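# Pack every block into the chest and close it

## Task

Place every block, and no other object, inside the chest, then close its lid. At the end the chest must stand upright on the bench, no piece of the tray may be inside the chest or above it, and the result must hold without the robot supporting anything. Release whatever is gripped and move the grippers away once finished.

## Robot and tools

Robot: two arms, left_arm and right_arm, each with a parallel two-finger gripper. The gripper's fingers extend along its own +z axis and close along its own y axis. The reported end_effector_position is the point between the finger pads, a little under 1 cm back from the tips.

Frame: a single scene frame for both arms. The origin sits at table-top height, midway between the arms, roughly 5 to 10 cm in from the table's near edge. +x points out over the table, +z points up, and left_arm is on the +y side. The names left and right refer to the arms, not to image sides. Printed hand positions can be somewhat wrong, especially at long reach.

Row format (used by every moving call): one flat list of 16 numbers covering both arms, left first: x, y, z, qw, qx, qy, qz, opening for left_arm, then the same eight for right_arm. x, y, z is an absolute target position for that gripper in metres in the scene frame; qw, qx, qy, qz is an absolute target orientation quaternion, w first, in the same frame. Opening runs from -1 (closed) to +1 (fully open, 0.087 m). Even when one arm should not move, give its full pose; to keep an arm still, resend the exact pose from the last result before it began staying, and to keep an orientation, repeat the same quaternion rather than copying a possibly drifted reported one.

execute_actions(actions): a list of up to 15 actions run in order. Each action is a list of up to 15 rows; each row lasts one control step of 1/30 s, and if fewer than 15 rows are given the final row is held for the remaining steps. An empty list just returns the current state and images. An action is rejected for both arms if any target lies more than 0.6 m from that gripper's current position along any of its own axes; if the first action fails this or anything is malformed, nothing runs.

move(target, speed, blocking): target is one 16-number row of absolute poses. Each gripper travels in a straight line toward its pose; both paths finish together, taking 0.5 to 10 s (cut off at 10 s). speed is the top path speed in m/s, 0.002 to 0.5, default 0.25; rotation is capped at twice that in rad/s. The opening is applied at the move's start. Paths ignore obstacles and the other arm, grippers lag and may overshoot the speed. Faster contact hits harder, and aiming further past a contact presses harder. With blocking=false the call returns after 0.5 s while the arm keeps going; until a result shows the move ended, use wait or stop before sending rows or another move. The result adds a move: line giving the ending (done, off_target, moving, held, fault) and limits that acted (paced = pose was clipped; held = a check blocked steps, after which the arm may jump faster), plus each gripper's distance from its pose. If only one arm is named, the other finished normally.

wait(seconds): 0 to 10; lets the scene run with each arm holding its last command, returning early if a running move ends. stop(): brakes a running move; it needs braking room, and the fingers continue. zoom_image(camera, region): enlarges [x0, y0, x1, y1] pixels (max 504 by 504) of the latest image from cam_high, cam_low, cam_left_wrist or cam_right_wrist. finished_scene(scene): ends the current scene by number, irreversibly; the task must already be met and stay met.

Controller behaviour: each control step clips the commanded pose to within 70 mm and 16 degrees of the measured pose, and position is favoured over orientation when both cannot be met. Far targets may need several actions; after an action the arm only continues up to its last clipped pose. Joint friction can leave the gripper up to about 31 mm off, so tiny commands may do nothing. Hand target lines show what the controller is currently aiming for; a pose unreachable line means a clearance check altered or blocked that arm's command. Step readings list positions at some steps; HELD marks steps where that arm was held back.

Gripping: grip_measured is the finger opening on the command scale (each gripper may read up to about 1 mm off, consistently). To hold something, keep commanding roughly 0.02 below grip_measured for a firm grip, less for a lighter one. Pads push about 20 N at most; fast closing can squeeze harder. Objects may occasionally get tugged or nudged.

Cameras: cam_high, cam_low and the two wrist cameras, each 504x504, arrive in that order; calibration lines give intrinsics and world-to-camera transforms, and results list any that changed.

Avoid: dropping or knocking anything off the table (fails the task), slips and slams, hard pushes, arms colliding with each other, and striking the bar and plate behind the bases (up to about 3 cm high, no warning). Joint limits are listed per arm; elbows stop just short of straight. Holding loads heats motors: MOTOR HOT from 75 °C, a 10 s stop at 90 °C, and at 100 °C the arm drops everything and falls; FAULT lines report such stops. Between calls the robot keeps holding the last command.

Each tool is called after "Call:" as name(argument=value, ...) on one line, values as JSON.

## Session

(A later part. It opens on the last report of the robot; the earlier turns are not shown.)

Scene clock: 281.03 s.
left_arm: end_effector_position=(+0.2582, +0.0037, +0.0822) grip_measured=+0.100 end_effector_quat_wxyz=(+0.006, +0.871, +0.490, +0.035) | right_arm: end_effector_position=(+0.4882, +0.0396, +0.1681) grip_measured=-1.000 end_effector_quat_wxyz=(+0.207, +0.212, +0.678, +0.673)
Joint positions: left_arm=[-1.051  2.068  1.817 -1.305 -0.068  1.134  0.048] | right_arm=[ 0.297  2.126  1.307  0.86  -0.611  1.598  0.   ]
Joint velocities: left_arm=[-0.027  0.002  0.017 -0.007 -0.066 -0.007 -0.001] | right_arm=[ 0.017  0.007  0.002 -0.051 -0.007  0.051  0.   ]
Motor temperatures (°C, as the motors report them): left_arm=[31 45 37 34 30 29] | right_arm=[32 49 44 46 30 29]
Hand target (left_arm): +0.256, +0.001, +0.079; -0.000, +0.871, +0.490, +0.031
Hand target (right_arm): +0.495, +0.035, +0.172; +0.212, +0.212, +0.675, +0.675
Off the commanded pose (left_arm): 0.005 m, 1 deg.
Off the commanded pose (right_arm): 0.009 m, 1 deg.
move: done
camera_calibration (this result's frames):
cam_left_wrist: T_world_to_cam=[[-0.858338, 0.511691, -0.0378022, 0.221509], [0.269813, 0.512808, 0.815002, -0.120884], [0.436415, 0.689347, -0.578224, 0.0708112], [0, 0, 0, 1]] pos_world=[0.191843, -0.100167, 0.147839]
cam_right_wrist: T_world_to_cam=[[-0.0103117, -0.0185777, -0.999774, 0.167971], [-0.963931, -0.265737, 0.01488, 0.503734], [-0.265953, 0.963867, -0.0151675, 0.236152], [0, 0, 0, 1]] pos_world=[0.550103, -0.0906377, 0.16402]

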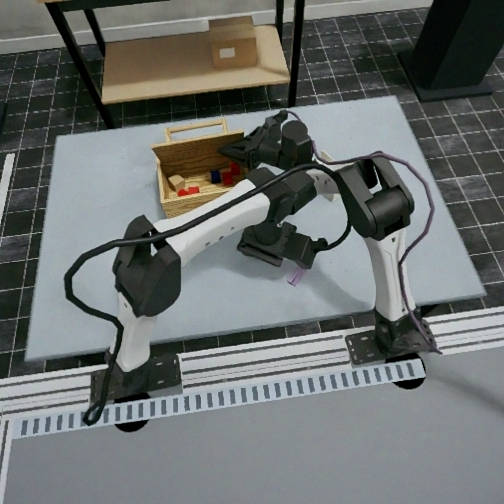

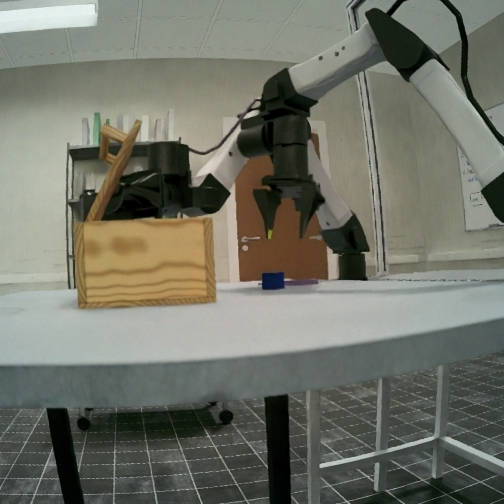

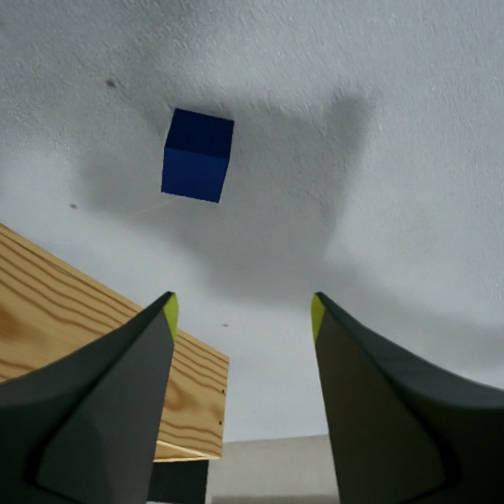

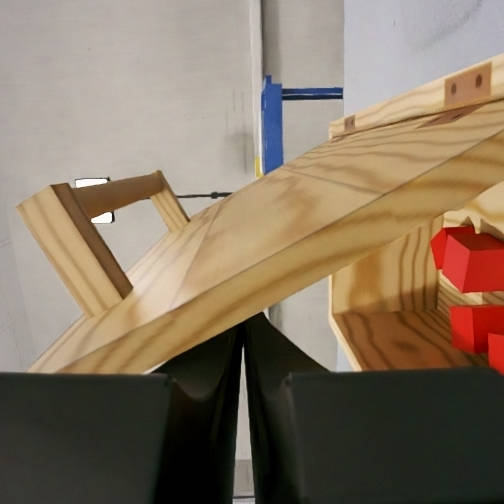

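Call:
move(target=[0.274,-0.012,0.045,0,0.914,0.407,0.03,0.1,0.495,0.035,0.172,0.212,0.212,0.675,0.675,-1], speed=0.06)

Call:
move(target=[0.272,-0.009,0.004,0,0.914,0.407,0.03,0.1,0.495,0.035,0.172,0.212,0.212,0.675,0.675,-1], speed=0.04)

Scene clock: 290.77 s.
left_arm: end_effector_position=(+0.2740, -0.0159, +0.0585) grip_measured=+0.100 end_effector_quat_wxyz=(+0.015, +0.913, +0.407, +0.036) | right_arm: end_effector_position=(+0.4882, +0.0396, +0.1681) grip_measured=-1.000 end_effector_quat_wxyz=(+0.207, +0.212, +0.678, +0.673)
Joint positions: left_arm=[-1.051  2.122  1.804 -1.214 -0.066  1.32   0.048] | right_arm=[ 0.297  2.126  1.307  0.86  -0.611  1.598  0.   ]
Joint velocities: left_arm=[ 0.002 -0.002  0.012  0.051 -0.037  0.081 -0.001] | right_arm=[-0.007 -0.032  0.012 -0.022  0.037 -0.007  0.   ]
Motor temperatures (°C, as the motors report them): left_arm=[31 45 37 34 30 29] | right_arm=[32 51 44 46 30 29]
Hand target (left_arm): +0.274, -0.011, +0.045; +0.000, +0.913, +0.407, +0.030
Hand target (right_arm): +0.495, +0.035, +0.172; +0.212, +0.212, +0.675, +0.675
Off the commanded pose (left_arm): 0.014 m, 2 deg.
Off the commanded pose (right_arm): 0.009 m, 1 deg.
move: off_target (left_arm)
camera_calibration (this result's frames):
cam_left_wrist: T_world_to_cam=[[-0.748439, 0.661276, -0.0505232, 0.217152], [0.353021, 0.461725, 0.813748, -0.119328], [0.56144, 0.591205, -0.579018, 0.0280159], [0, 0, 0, 1]] pos_world=[0.188921, -0.105064, 0.124296]
cam_right_wrist: T_world_to_cam=[[-0.0103117, -0.0185777, -0.999774, 0.167971], [-0.963931, -0.265737, 0.01488, 0.503734], [-0.265953, 0.963867, -0.0151675, 0.236152], [0, 0, 0, 1]] pos_world=[0.550103, -0.0906377, 0.16402]

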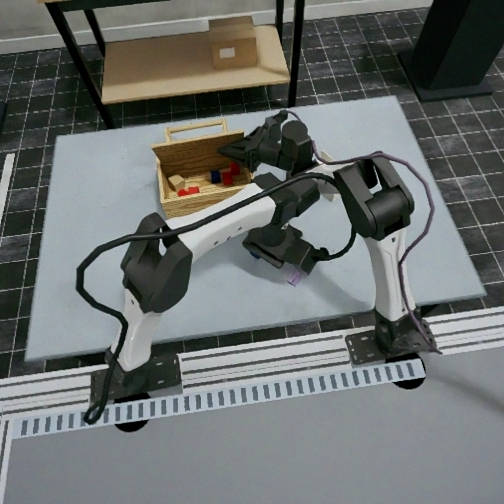

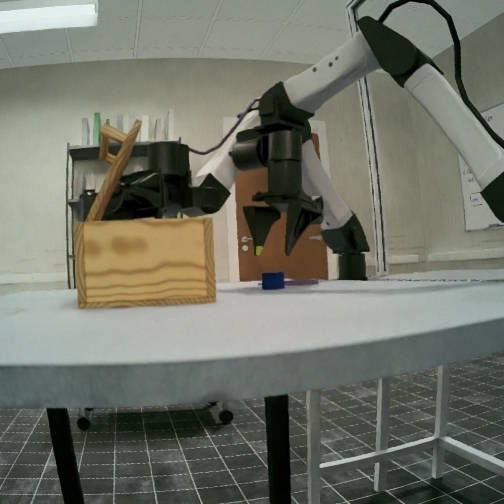

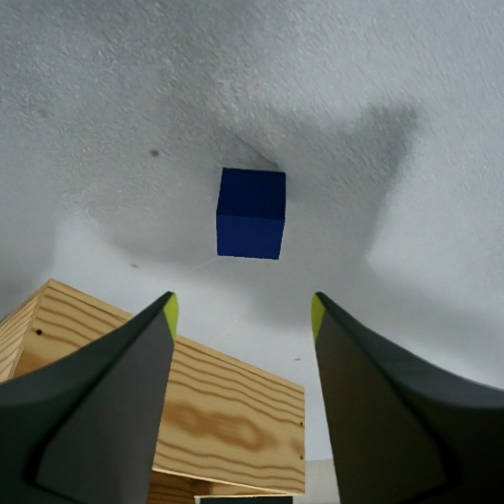

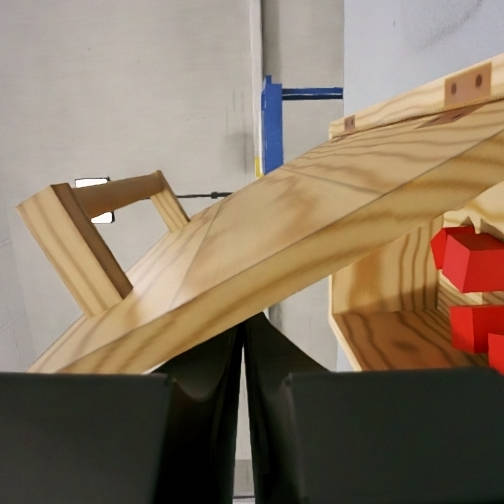

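Scene clock: 292.50 s.
left_arm: end_effector_position=(+0.2725, -0.0138, +0.0167) grip_measured=+0.100 end_effector_quat_wxyz=(+0.013, +0.913, +0.406, +0.036) | right_arm: end_effector_position=(+0.4882, +0.0396, +0.1681) grip_measured=-1.000 end_effector_quat_wxyz=(+0.207, +0.212, +0.678, +0.673)
Joint positions: left_arm=[-1.051  2.141  1.667 -1.06  -0.065  1.322  0.048] | right_arm=[ 0.297  2.126  1.307  0.86  -0.611  1.598  0.   ]
Joint velocities: left_arm=[-0.002  0.002  0.017 -0.037  0.037 -0.037  0.001] | right_arm=[-0.012  0.007 -0.012 -0.007 -0.022 -0.022  0.   ]
Motor temperatures (°C, as the motors report them): left_arm=[31 45 37 34 30 29] | right_arm=[32 51 44 46 30 29]
Hand target (left_arm): +0.271, -0.009, +0.004; -0.000, +0.913, +0.407, +0.030
Hand target (right_arm): +0.495, +0.035, +0.172; +0.212, +0.212, +0.675, +0.675
Off the commanded pose (left_arm): 0.014 m, 2 deg.
Off the commanded pose (right_arm): 0.009 m, 1 deg.
move: off_target (left_arm)
camera_calibration (this result's frames):
cam_left_wrist: T_world_to_cam=[[-0.747045, 0.663144, -0.0465217, 0.212126], [0.356325, 0.45852, 0.81412, -0.086641], [0.56121, 0.591607, -0.57883, 0.00340887], [0, 0, 0, 1]] pos_world=[0.187427, -0.10296, 0.0823778]
cam_right_wrist: T_world_to_cam=[[-0.0103117, -0.0185777, -0.999774, 0.167971], [-0.963931, -0.265737, 0.01488, 0.503734], [-0.265953, 0.963867, -0.0151675, 0.236152], [0, 0, 0, 1]] pos_world=[0.550103, -0.0906377, 0.16402]

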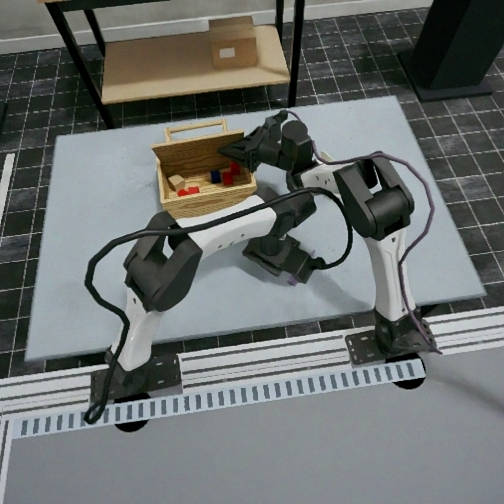

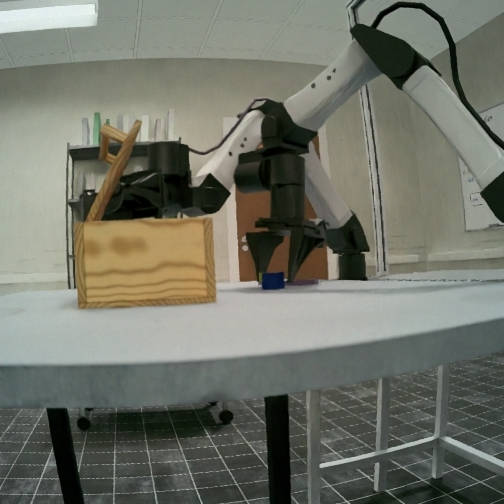

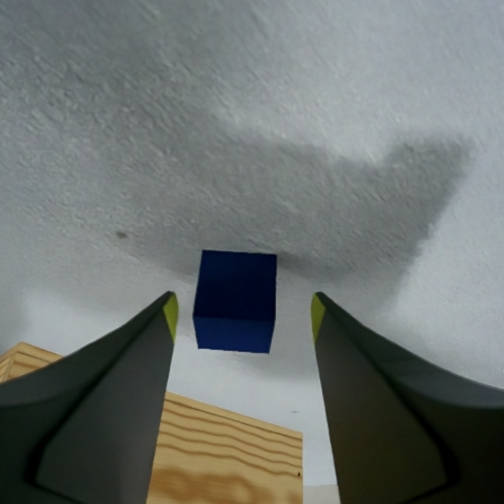

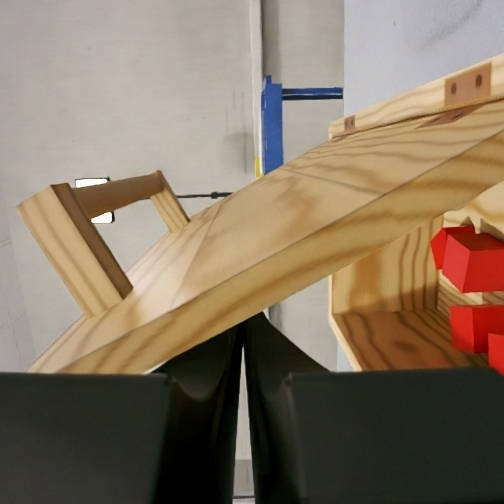

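Call:
execute_actions(actions=[[[0.272,-0.009,0.0,0,0.914,0.407,0.03,-0.25,0.495,0.035,0.172,0.212,0.212,0.675,0.675,-1]],[[0.272,-0.009,0.0,0,0.914,0.407,0.03,-0.4,0.495,0.035,0.172,0.212,0.212,0.675,0.675,-1]],[[0.272,-0.009,0.0,0,0.914,0.407,0.03,-0.5,0.495,0.035,0.172,0.212,0.212,0.675,0.675,-1]]])

Scene clock: 301.73 s.
left_arm: end_effector_position=(+0.2744, -0.0168, +0.0166) grip_measured=-0.421 end_effector_quat_wxyz=(+0.020, +0.913, +0.406, +0.037) | right_arm: end_effector_position=(+0.4885, +0.0389, +0.1681) grip_measured=-1.000 end_effector_quat_wxyz=(+0.207, +0.212, +0.678, +0.673)
Joint positions: left_arm=[-1.051  2.141  1.667 -1.046 -0.065  1.322  0.025] | right_arm=[ 0.295  2.126  1.307  0.86  -0.613  1.598  0.   ]
Joint velocities: left_arm=[-0.017  0.002 -0.007  0.11   0.007 -0.007 -0.001] | right_arm=[-0.012 -0.002 -0.002 -0.051  0.007  0.007  0.   ]
Motor temperatures (°C, as the motors report them): left_arm=[31 46 37 34 30 29] | right_arm=[32 52 45 46 30 29]
Hand target (left_arm): +0.271, -0.009, +0.001; -0.000, +0.913, +0.407, +0.030
Hand target (right_arm): +0.495, +0.035, +0.172; +0.212, +0.212, +0.675, +0.675
Off the commanded pose (left_arm): 0.019 m, 2 deg.
Off the commanded pose (right_arm): 0.008 m, 1 deg.
Step readings (end_effector_position; steps 1 to 15: 1st action; 16 to 30: 2nd action; 31 to 45: 3rd action):
0: left_arm (+0.2728, -0.0142, +0.0167) | right_arm (+0.4882, +0.0396, +0.1681)
1: left_arm (+0.2729, -0.0144, +0.0166) | right_arm (+0.4882, +0.0396, +0.1681)
2: left_arm (+0.2732, -0.0148, +0.0166) | right_arm (+0.4884, +0.0395, +0.1681)
4: left_arm (+0.2737, -0.0156, +0.0167) | right_arm (+0.4884, +0.0393, +0.1681)
8: left_arm (+0.2742, -0.0164, +0.0167) | right_arm (+0.4886, +0.0388, +0.1681)
15: left_arm (+0.2745, -0.0168, +0.0167) | right_arm (+0.4885, +0.0389, +0.1681)
16: left_arm (+0.2745, -0.0168, +0.0167) | right_arm (+0.4885, +0.0389, +0.1681)
17: left_arm (+0.2744, -0.0168, +0.0166) | right_arm (+0.4885, +0.0389, +0.1681)
19: left_arm (+0.2744, -0.0168, +0.0166) | right_arm (+0.4885, +0.0389, +0.1681)
23: left_arm (+0.2744, -0.0168, +0.0166) | right_arm (+0.4885, +0.0389, +0.1681)
30: left_arm (+0.2744, -0.0168, +0.0166) | right_arm (+0.4885, +0.0389, +0.1681)
31: left_arm (+0.2744, -0.0168, +0.0166) | right_arm (+0.4885, +0.0389, +0.1681)
32: left_arm (+0.2744, -0.0168, +0.0166) | right_arm (+0.4885, +0.0389, +0.1681)
34: left_arm (+0.2744, -0.0168, +0.0166) | right_arm (+0.4885, +0.0389, +0.1681)
38: left_arm (+0.2744, -0.0168, +0.0166) | right_arm (+0.4885, +0.0389, +0.1681)
45: end_effector_position above
camera_calibration (this result's frames):
cam_left_wrist: T_world_to_cam=[[-0.74661, 0.662512, -0.0604192, 0.215666], [0.350078, 0.468491, 0.811148, -0.0840069], [0.565701, 0.58446, -0.581711, 0.00280376], [0, 0, 0, 1]] pos_world=[0.188841, -0.105163, 0.0828034]
cam_right_wrist: T_world_to_cam=[[-0.0102845, -0.018651, -0.999773, 0.167958], [-0.963931, -0.265737, 0.0148731, 0.503809], [-0.265954, 0.963865, -0.0152453, 0.237009], [0, 0, 0, 1]] pos_world=[0.550398, -0.0914317, 0.16404]

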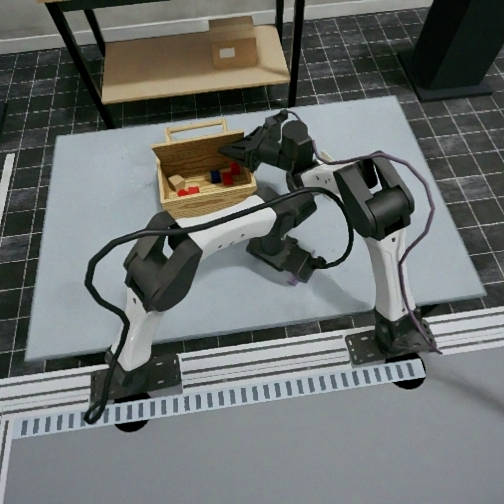

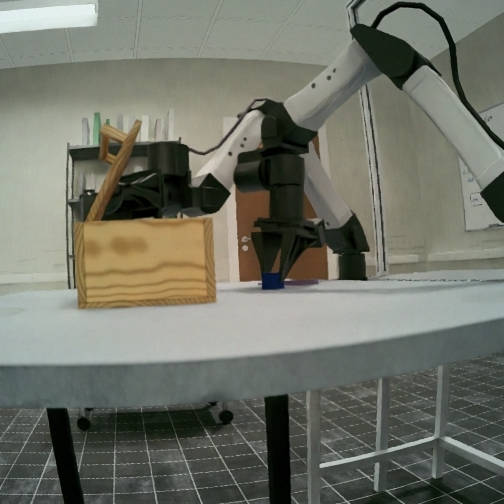

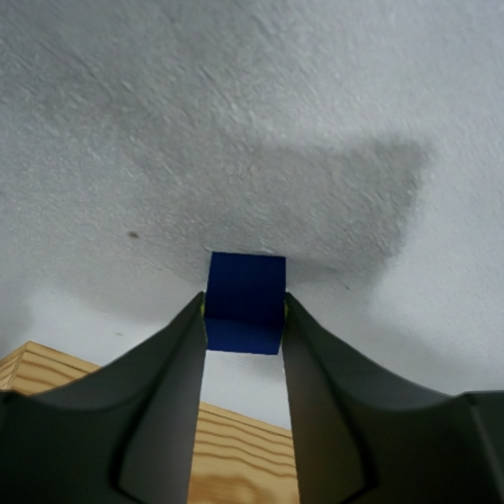

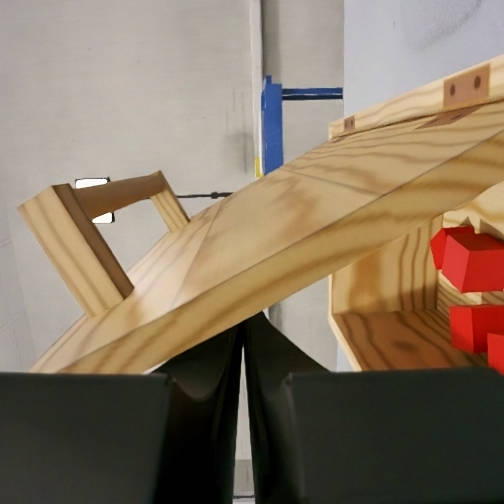

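Call:
move(target=[0.28,0.06,0.15,0.04,0.707,0.707,0.04,-0.46,0.495,0.035,0.172,0.212,0.212,0.675,0.675,-1], speed=0.12)

Call:
move(target=[0.43,0.125,0.14,0.08,0.703,0.703,0.06,-0.46,0.495,0.035,0.172,0.212,0.212,0.675,0.675,-1], speed=0.1)

Scene clock: 318.63 s.
left_arm: end_effector_position=(+0.2776, +0.0568, +0.1432) grip_measured=-0.421 end_effector_quat_wxyz=(+0.032, +0.712, +0.701, +0.036) | right_arm: end_effector_position=(+0.4885, +0.0389, +0.1681) grip_measured=-1.000 end_effector_quat_wxyz=(+0.207, +0.212, +0.678, +0.673)
Joint positions: left_arm=[-0.901  2.     1.966 -1.477 -0.074  0.754  0.025] | right_arm=[ 0.295  2.126  1.307  0.86  -0.613  1.598  0.   ]
Joint velocities: left_arm=[ 0.002  0.012  0.017 -0.095 -0.037 -0.007 -0.001] | right_arm=[-0.002 -0.012  0.002 -0.051 -0.007 -0.037  0.   ]
Motor temperatures (°C, as the motors report them): left_arm=[31 46 37 34 30 29] | right_arm=[32 54 45 47 30 29]
Hand target (left_arm): +0.279, +0.060, +0.151; +0.040, +0.706, +0.706, +0.039
Hand target (right_arm): +0.495, +0.035, +0.172; +0.212, +0.212, +0.675, +0.675
Off the commanded pose (left_arm): 0.008 m, 1 deg.
Off the commanded pose (right_arm): 0.008 m, 1 deg.
move: done
camera_calibration (this result's frames):
cam_left_wrist: T_world_to_cam=[[-0.995946, 0.00534697, -0.0897918, 0.287671], [-0.0672314, 0.618924, 0.782568, -0.110847], [0.0597587, 0.785433, -0.616055, 0.165506], [0, 0, 0, 1]] pos_world=[0.269162, -0.062926, 0.214537]
cam_right_wrist: T_world_to_cam=[[-0.0102845, -0.018651, -0.999773, 0.167958], [-0.963931, -0.265737, 0.0148731, 0.503809], [-0.265954, 0.963865, -0.0152453, 0.237009], [0, 0, 0, 1]] pos_world=[0.550398, -0.0914317, 0.16404]

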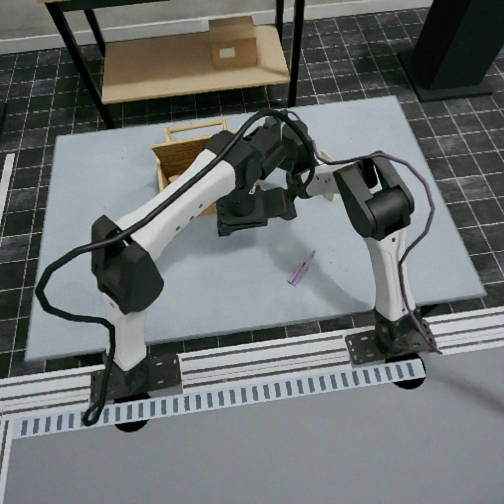

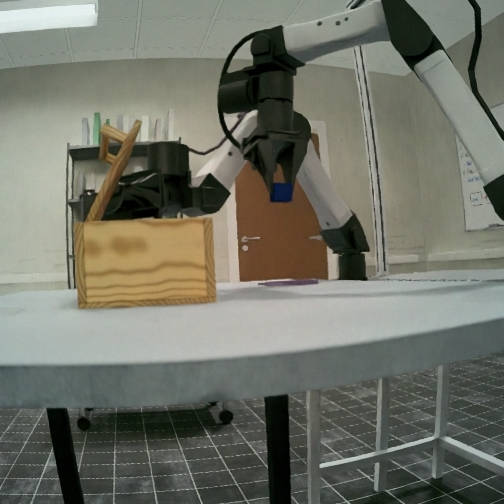

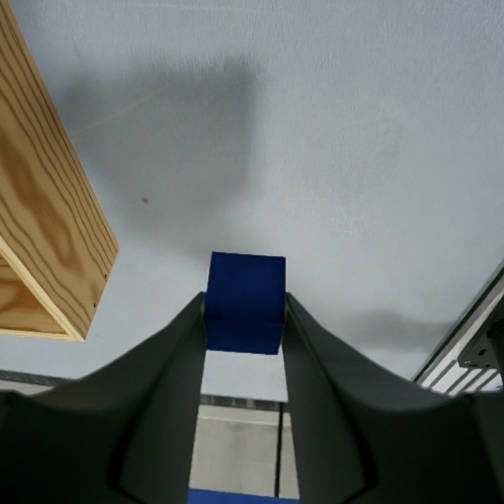

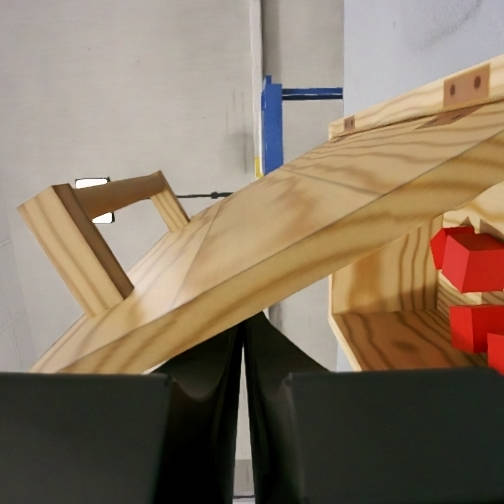

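Scene clock: 320.67 s.
left_arm: end_effector_position=(+0.4282, +0.1275, +0.1443) grip_measured=-0.421 end_effector_quat_wxyz=(+0.089, +0.700, +0.706, +0.064) | right_arm: end_effector_position=(+0.4885, +0.0389, +0.1681) grip_measured=-1.000 end_effector_quat_wxyz=(+0.207, +0.212, +0.678, +0.673)
Joint positions: left_arm=[-0.554  2.242  2.337 -1.459 -0.071  1.083  0.025] | right_arm=[ 0.295  2.126  1.307  0.86  -0.613  1.598  0.   ]
Joint velocities: left_arm=[-0.002 -0.012  0.027 -0.125 -0.051 -0.022 -0.001] | right_arm=[ 0.007 -0.007 -0.007  0.037  0.007 -0.051  0.   ]
Motor temperatures (°C, as the motors report them): left_arm=[31 46 37 34 30 29] | right_arm=[32 54 45 47 30 29]
Hand target (left_arm): +0.429, +0.127, +0.139; +0.080, +0.703, +0.704, +0.058
Hand target (right_arm): +0.495, +0.035, +0.172; +0.212, +0.212, +0.675, +0.675
Off the commanded pose (left_arm): 0.005 m, 1 deg.
Off the commanded pose (right_arm): 0.008 m, 1 deg.
move: done
camera_calibration (this result's frames):
cam_left_wrist: T_world_to_cam=[[-0.977864, -0.0213715, -0.208146, 0.450138], [-0.171977, 0.648725, 0.741336, -0.0983617], [0.119186, 0.760722, -0.638041, 0.0825895], [0, 0, 0, 1]] pos_world=[0.413414, 0.0106022, 0.219309]
cam_right_wrist: T_world_to_cam=[[-0.0102845, -0.018651, -0.999773, 0.167958], [-0.963931, -0.265737, 0.0148731, 0.503809], [-0.265954, 0.963865, -0.0152453, 0.237009], [0, 0, 0, 1]] pos_world=[0.550398, -0.0914317, 0.16404]

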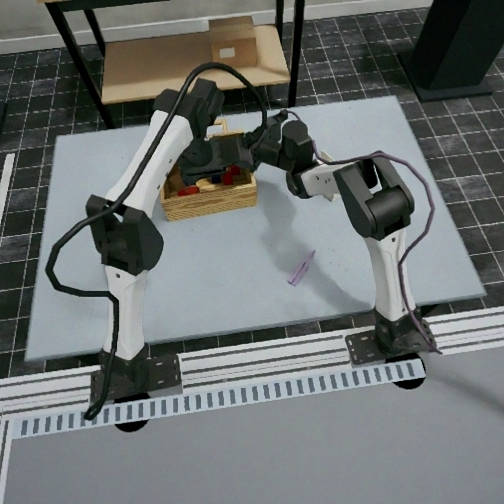

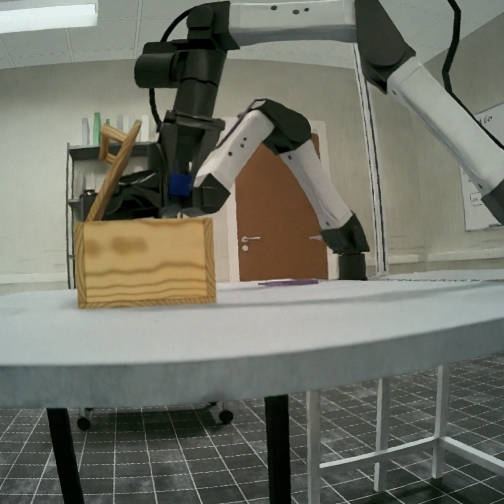

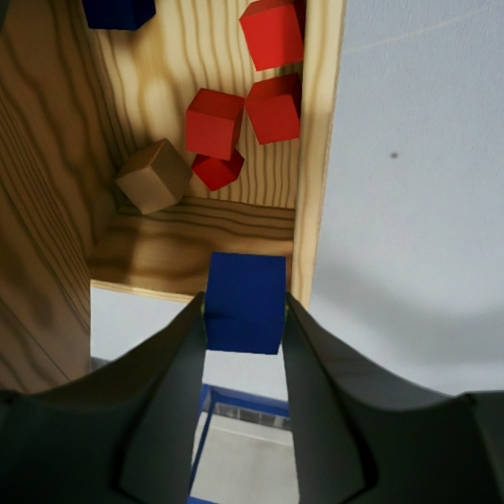

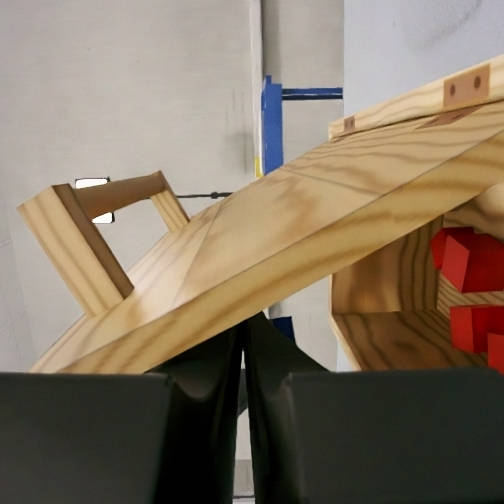

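Call:
move(target=[0.485,0.115,0.045,0.12,0.698,0.698,0.10,-0.46,0.495,0.035,0.172,0.212,0.212,0.675,0.675,-1], speed=0.06)

Scene clock: 337.53 s.
left_arm: end_effector_position=(+0.4739, +0.1032, +0.0803) grip_measured=-0.421 end_effector_quat_wxyz=(+0.146, +0.713, +0.681, +0.083) | right_arm: end_effector_position=(+0.5061, +0.0211, +0.1372) grip_measured=-1.000 end_effector_quat_wxyz=(+0.203, +0.264, +0.691, +0.642)
Joint positions: left_arm=[-0.554  2.272  2.101 -1.071 -0.064  1.14   0.025] | right_arm=[ 0.265  2.156  1.307  0.788 -0.573  1.597  0.   ]
Joint velocities: left_arm=[-0.002  0.002 -0.012 -0.007 -0.022 -0.037  0.001] | right_arm=[-0.002  0.007 -0.007  0.051 -0.022 -0.037  0.   ]
Motor temperatures (°C, as the motors report them): left_arm=[31 47 38 34 30 29] | right_arm=[32 56 46 48 30 29]
Hand target (left_arm): +0.482, +0.117, +0.046; +0.119, +0.699, +0.698, +0.099
Hand target (right_arm): +0.494, +0.034, +0.171; +0.212, +0.212, +0.676, +0.673
Off the commanded pose (left_arm): 0.039 m, 4 deg.
Off the commanded pose (right_arm): 0.039 m, 7 deg.
move: off_target (left_arm, right_arm)
camera_calibration (this result's frames):
cam_left_wrist: T_world_to_cam=[[-0.949177, 0.0204992, -0.314073, 0.471508], [-0.212524, 0.694294, 0.687597, -0.00846395], [0.232154, 0.7194, -0.654651, 0.00686065], [0, 0, 0, 1]] pos_world=[0.444153, -0.00872462, 0.158399]
cam_right_wrist: T_world_to_cam=[[-0.106836, -0.0510944, -0.992963, 0.185558], [-0.974464, -0.192993, 0.114777, 0.50654], [-0.1975, 0.979869, -0.0291709, 0.225208], [0, 0, 0, 1]] pos_world=[0.557908, -0.113435, 0.132683]

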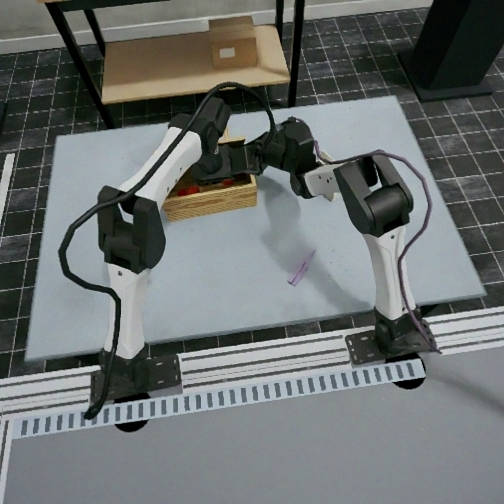

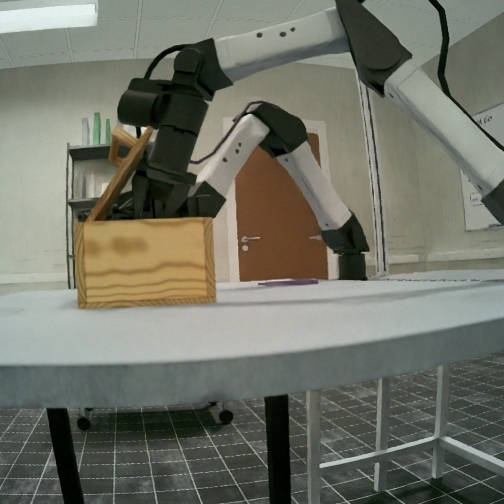

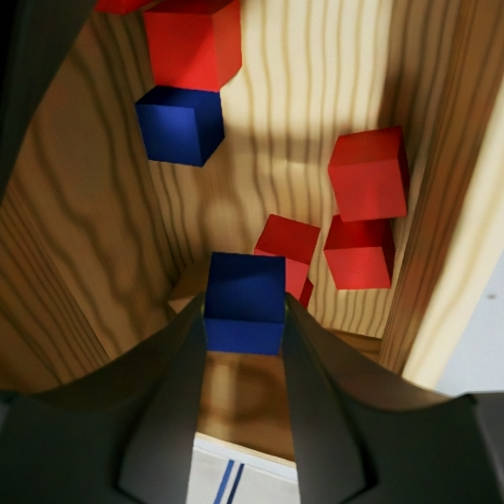

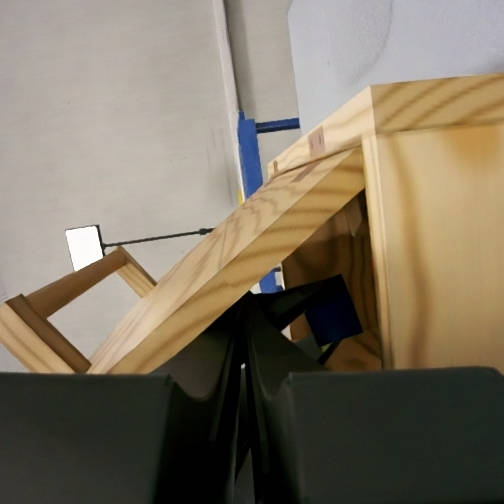

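Arms are touching; release and back off.

Call:
execute_actions(actions=[[[0.474,0.105,0.08,0.146,0.713,0.681,0.083,-0.25,0.506,0.021,0.137,0.203,0.264,0.691,0.642,-1]]])

Call:
move(target=[0.42,0.14,0.16,0.1,0.703,0.703,0.06,-0.25,0.50,0.03,0.145,0.212,0.212,0.675,0.675,-1], speed=0.06)

Call:
move(target=[0.25,0.30,0.2,0.1,0.703,0.703,0.06,-0.25,0.465,0.03,0.14,0.212,0.212,0.675,0.675,-1], speed=0.15)

Call:
zoom_image(camera="cam_high", region=[130,100,380,300])

Scene clock: 346.30 s.
left_arm: end_effector_position=(+0.4738, +0.1029, +0.0810) grip_measured=-0.250 end_effector_quat_wxyz=(+0.147, +0.713, +0.680, +0.082) | right_arm: end_effector_position=(+0.5067, +0.0204, +0.1358) grip_measured=-1.000 end_effector_quat_wxyz=(+0.203, +0.267, +0.691, +0.640)
Joint positions: left_arm=[-0.554  2.27   2.101 -1.071 -0.062  1.142  0.033] | right_arm=[ 0.264  2.158  1.307  0.783 -0.571  1.597  0.   ]
Joint velocities: left_arm=[-0.002  0.002 -0.012 -0.037 -0.022  0.051 -0.001] | right_arm=[-0.017 -0.017  0.002  0.022 -0.022  0.022  0.   ]
Motor temperatures (°C, as the motors report them): left_arm=[31 46 37 35 30 29] | right_arm=[32 59 46 50 30 29]
Hand target (left_arm): +0.474, +0.105, +0.080; +0.146, +0.713, +0.681, +0.083
Hand target (right_arm): +0.506, +0.021, +0.137; +0.203, +0.264, +0.691, +0.642
Off the commanded pose (left_arm): 0.002 m, 0 deg.
Off the commanded pose (right_arm): 0.002 m, 0 deg.
Step readings (end_effector_position):
0: left_arm (+0.4739, +0.1031, +0.0803) | right_arm (+0.5061, +0.0211, +0.1372)
1: left_arm (+0.4737, +0.1030, +0.0810) | right_arm (+0.5067, +0.0204, +0.1360)
2: left_arm (+0.4737, +0.1029, +0.0809) | right_arm (+0.5067, +0.0204, +0.1358)
4: left_arm (+0.4738, +0.1029, +0.0810) | right_arm (+0.5067, +0.0204, +0.1358)
8: left_arm (+0.4738, +0.1029, +0.0810) | right_arm (+0.5067, +0.0204, +0.1358)
15: end_effector_position above
camera_calibration (this result's frames):
cam_left_wrist: T_world_to_cam=[[-0.949015, 0.0223191, -0.31444, 0.471382], [-0.211083, 0.695853, 0.686463, -0.00949464], [0.234126, 0.717837, -0.655664, 0.00682284], [0, 0, 0, 1]] pos_world=[0.443747, -0.00881162, 0.159213]
cam_right_wrist: T_world_to_cam=[[-0.111882, -0.0526327, -0.992327, 0.186627], [-0.974493, -0.189683, 0.119932, 0.506439], [-0.194539, 0.980434, -0.0300682, 0.22465], [0, 0, 0, 1]] pos_world=[0.558105, -0.114369, 0.131212]

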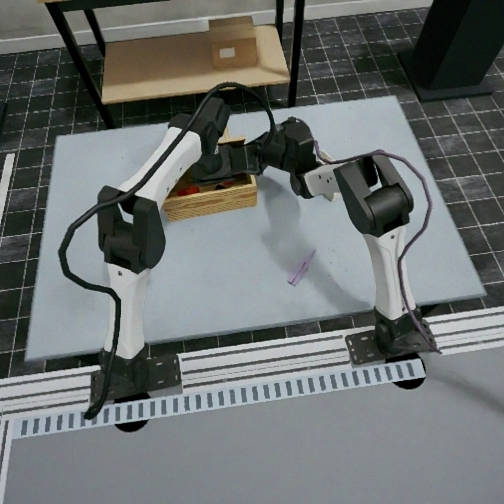

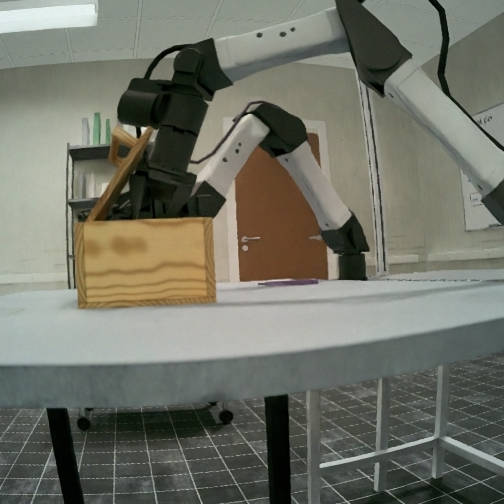

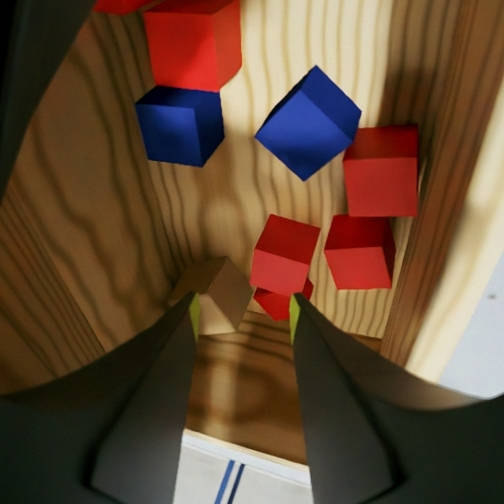

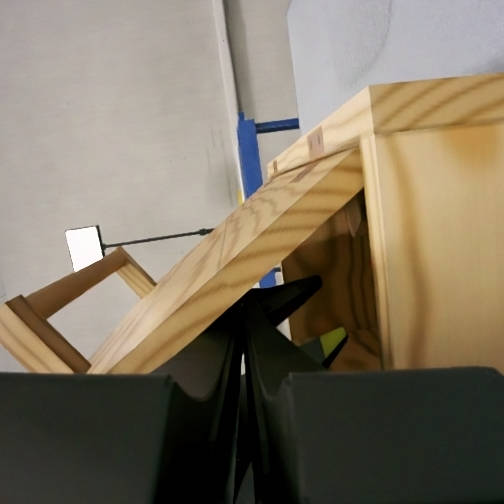

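Scene clock: 348.50 s.
left_arm: end_effector_position=(+0.4207, +0.1365, +0.1541) grip_measured=-0.250 end_effector_quat_wxyz=(+0.094, +0.707, +0.698, +0.061) | right_arm: end_effector_position=(+0.5008, +0.0252, +0.1359) grip_measured=-1.000 end_effector_quat_wxyz=(+0.203, +0.230, +0.684, +0.662)
Joint positions: left_arm=[-0.54   2.175  2.266 -1.446 -0.057  1.118  0.033] | right_arm=[ 0.264  2.196  1.307  0.891 -0.624  1.598  0.   ]
Joint velocities: left_arm=[-0.022  0.007 -0.002 -0.007 -0.051  0.022  0.   ] | right_arm=[-0.002  0.002 -0.007 -0.051  0.051 -0.037  0.   ]
Motor temperatures (°C, as the motors report them): left_arm=[31 47 38 35 30 29] | right_arm=[32 59 46 51 30 29]
Hand target (left_arm): +0.420, +0.139, +0.161; +0.101, +0.702, +0.702, +0.059
Hand target (right_arm): +0.500, +0.030, +0.145; +0.212, +0.212, +0.675, +0.675
Off the commanded pose (left_arm): 0.007 m, 1 deg.
Off the commanded pose (right_arm): 0.010 m, 3 deg.
move: off_target (right_arm)
camera_calibration (this result's frames):
cam_left_wrist: T_world_to_cam=[[-0.977351, -0.00109306, -0.21162, 0.442515], [-0.159757, 0.659627, 0.734418, -0.118287], [0.138787, 0.751592, -0.644862, 0.0769299], [0, 0, 0, 1]] pos_world=[0.402918, 0.0206895, 0.230127]
cam_right_wrist: T_world_to_cam=[[-0.0467036, -0.0317468, -0.998404, 0.154035], [-0.968005, -0.245252, 0.05308, 0.508779], [-0.246546, 0.968939, -0.019277, 0.243601], [0, 0, 0, 1]] pos_world=[0.559754, -0.106365, 0.131479]

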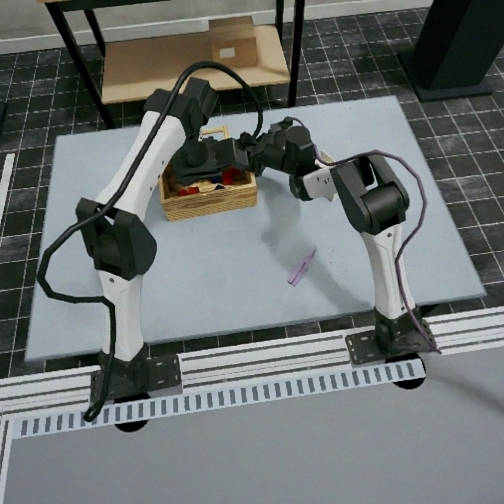

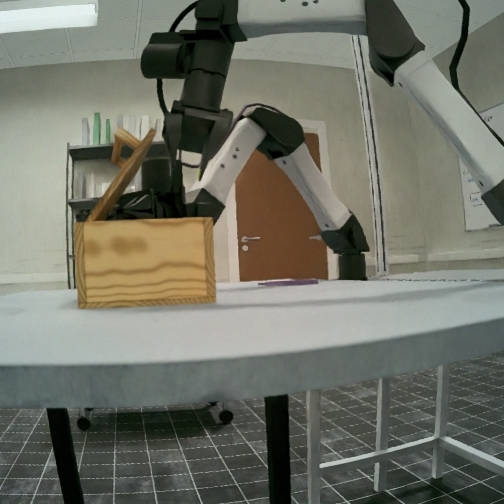

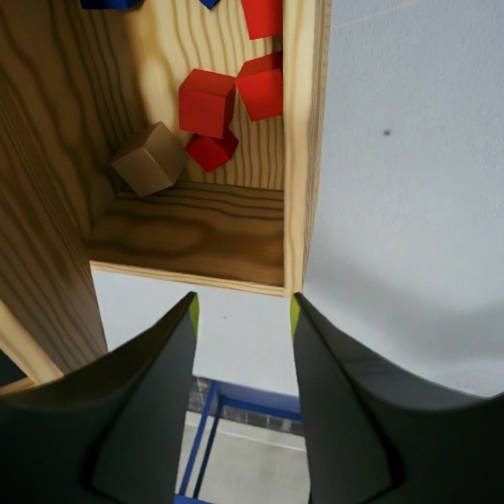

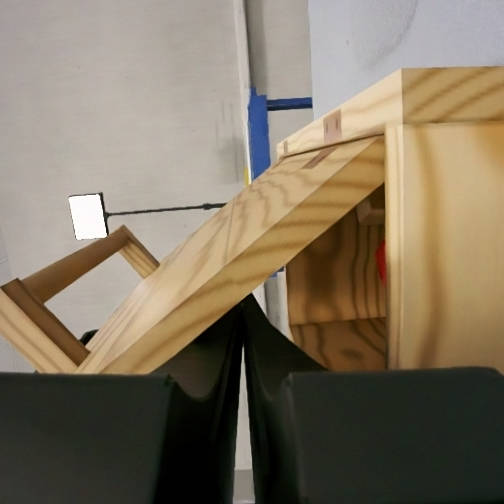

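Scene clock: 350.60 s.
left_arm: end_effector_position=(+0.2553, +0.2956, +0.2085) grip_measured=-0.250 end_effector_quat_wxyz=(+0.109, +0.701, +0.702, +0.068) | right_arm: end_effector_position=(+0.4717, +0.0269, +0.1243) grip_measured=-1.000 end_effector_quat_wxyz=(+0.200, +0.229, +0.684, +0.663)
Joint positions: left_arm=[-0.221  1.335  1.486 -1.467  0.019  1.413  0.033] | right_arm=[ 0.289  2.151  1.164  0.987 -0.606  1.6    0.   ]
Joint velocities: left_arm=[ 0.002 -0.007 -0.002 -0.081  0.051 -0.037  0.   ] | right_arm=[ 0.002 -0.002  0.012  0.051 -0.022  0.022  0.   ]
Motor temperatures (°C, as the motors report them): left_arm=[31 47 38 35 30 29] | right_arm=[32 59 46 51 30 29]
Hand target (left_arm): +0.248, +0.297, +0.203; +0.101, +0.702, +0.703, +0.057
Hand target (right_arm): +0.465, +0.030, +0.139; +0.212, +0.212, +0.675, +0.675
Off the commanded pose (left_arm): 0.011 m, 1 deg.
Off the commanded pose (right_arm): 0.017 m, 3 deg.
move: off_target (left_arm, right_arm)
camera_calibration (this result's frames):
cam_left_wrist: T_world_to_cam=[[-0.970308, -0.018167, -0.241191, 0.302053], [-0.191441, 0.667138, 0.719915, -0.280793], [0.147829, 0.744713, -0.650807, 0.0163471], [0, 0, 0, 1]] pos_world=[0.236913, 0.180641, 0.285638]
cam_right_wrist: T_world_to_cam=[[-0.0500733, -0.0314016, -0.998252, 0.14267], [-0.966231, -0.251435, 0.0563764, 0.480562], [-0.252766, 0.967365, -0.0177511, 0.237408], [0, 0, 0, 1]] pos_world=[0.531487, -0.10435, 0.119542]

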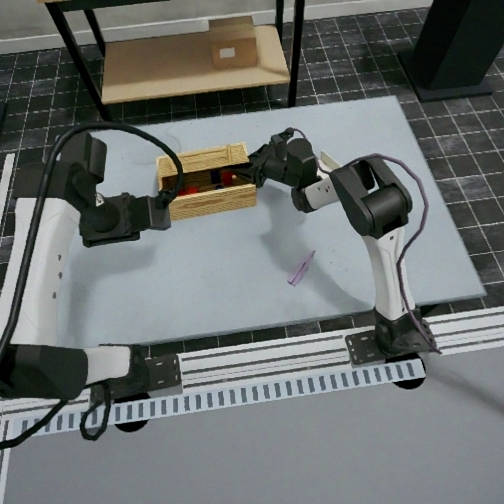

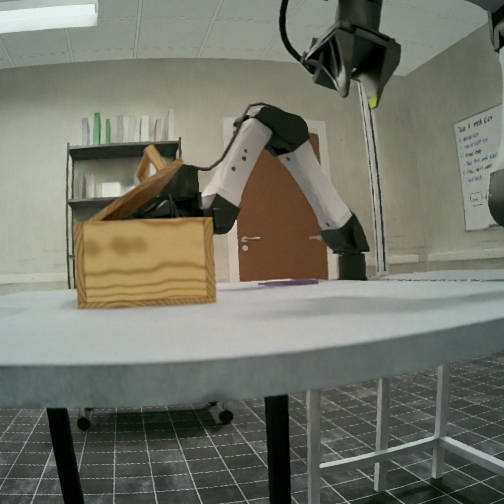

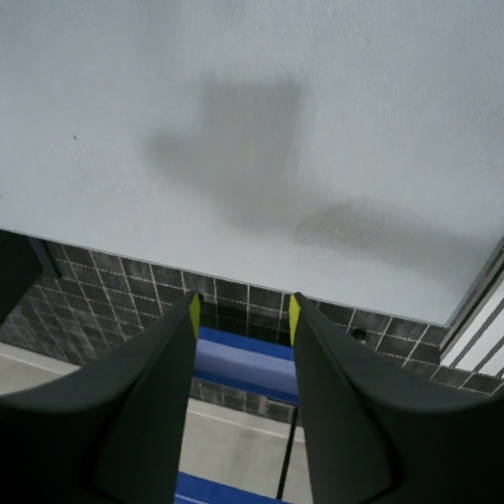

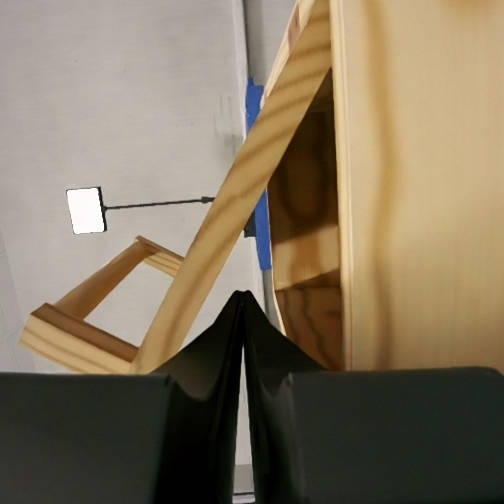

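Region (130, 100, 380, 300) of cam_high's 504x504 image, scaled by 2.016, with more detail than that image has; it fills the top 403 rows of this view, and the rest is white.

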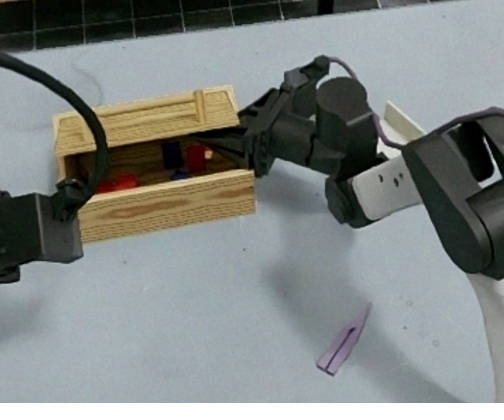

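Call:
move(target=[0.25,0.30,0.2,0.1,0.703,0.703,0.06,-0.25,0.50,0.025,0.18,0.212,0.212,0.675,0.675,-1], speed=0.06)

Call:
zoom_image(camera="cam_high", region=[150,130,270,220])

Scene clock: 359.60 s.
left_arm: end_effector_position=(+0.2533, +0.2983, +0.2039) grip_measured=-0.250 end_effector_quat_wxyz=(+0.102, +0.703, +0.701, +0.064) | right_arm: end_effector_position=(+0.4952, +0.0287, +0.1579) grip_measured=-1.000 end_effector_quat_wxyz=(+0.198, +0.222, +0.684, +0.666)
Joint positions: left_arm=[-0.211  1.335  1.47  -1.467  0.02   1.426  0.033] | right_arm=[ 0.269  2.143  1.316  0.836 -0.637  1.6    0.   ]
Joint velocities: left_arm=[ 0.012 -0.017  0.002  0.051 -0.037 -0.007 -0.001] | right_arm=[-0.007 -0.017  0.012  0.022 -0.022  0.022  0.   ]
Motor temperatures (°C, as the motors report them): left_arm=[31 45 37 35 30 29] | right_arm=[32 62 45 51 30 29]
Hand target (left_arm): +0.250, +0.300, +0.200; +0.100, +0.702, +0.702, +0.059
Hand target (right_arm): +0.499, +0.025, +0.180; +0.212, +0.212, +0.674, +0.675
Off the commanded pose (left_arm): 0.005 m, 1 deg.
Off the commanded pose (right_arm): 0.023 m, 2 deg.
move: off_target (right_arm)
camera_calibration (this result's frames):
cam_left_wrist: T_world_to_cam=[[-0.974101, -0.0138746, -0.225687, 0.295552], [-0.177653, 0.664429, 0.725929, -0.283494], [0.139881, 0.747222, -0.649686, 0.0126541], [0, 0, 0, 1]] pos_world=[0.235764, 0.183007, 0.28072]
cam_right_wrist: T_world_to_cam=[[-0.0421643, -0.0290005, -0.99869, 0.173535], [-0.963534, -0.263185, 0.0483226, 0.502119], [-0.264242, 0.964309, -0.016846, 0.247814], [0, 0, 0, 1]] pos_world=[0.556609, -0.101787, 0.153218]

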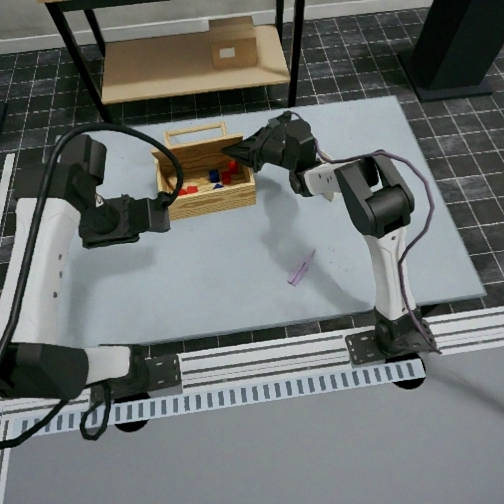

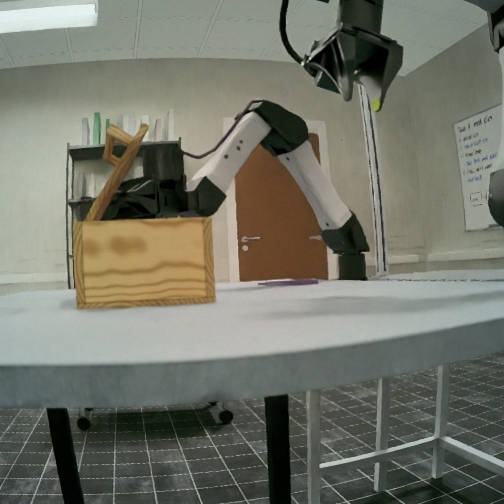

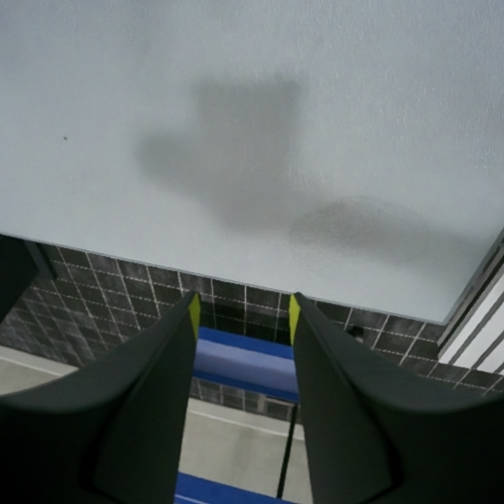

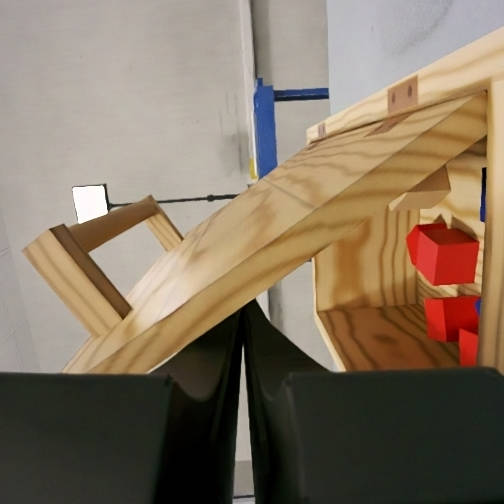

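Region (150, 130, 270, 220) of cam_high's 504x504 image, scaled by 4.200, with more detail than that image has; it fills the top 378 rows of this view, and the rest is white.

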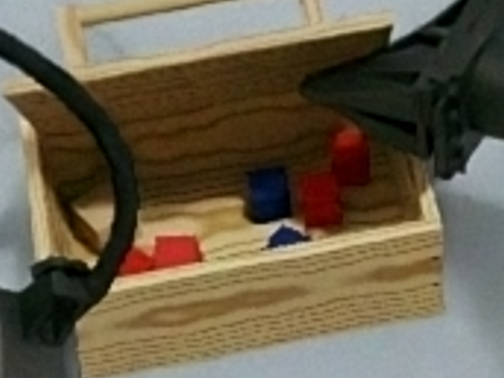

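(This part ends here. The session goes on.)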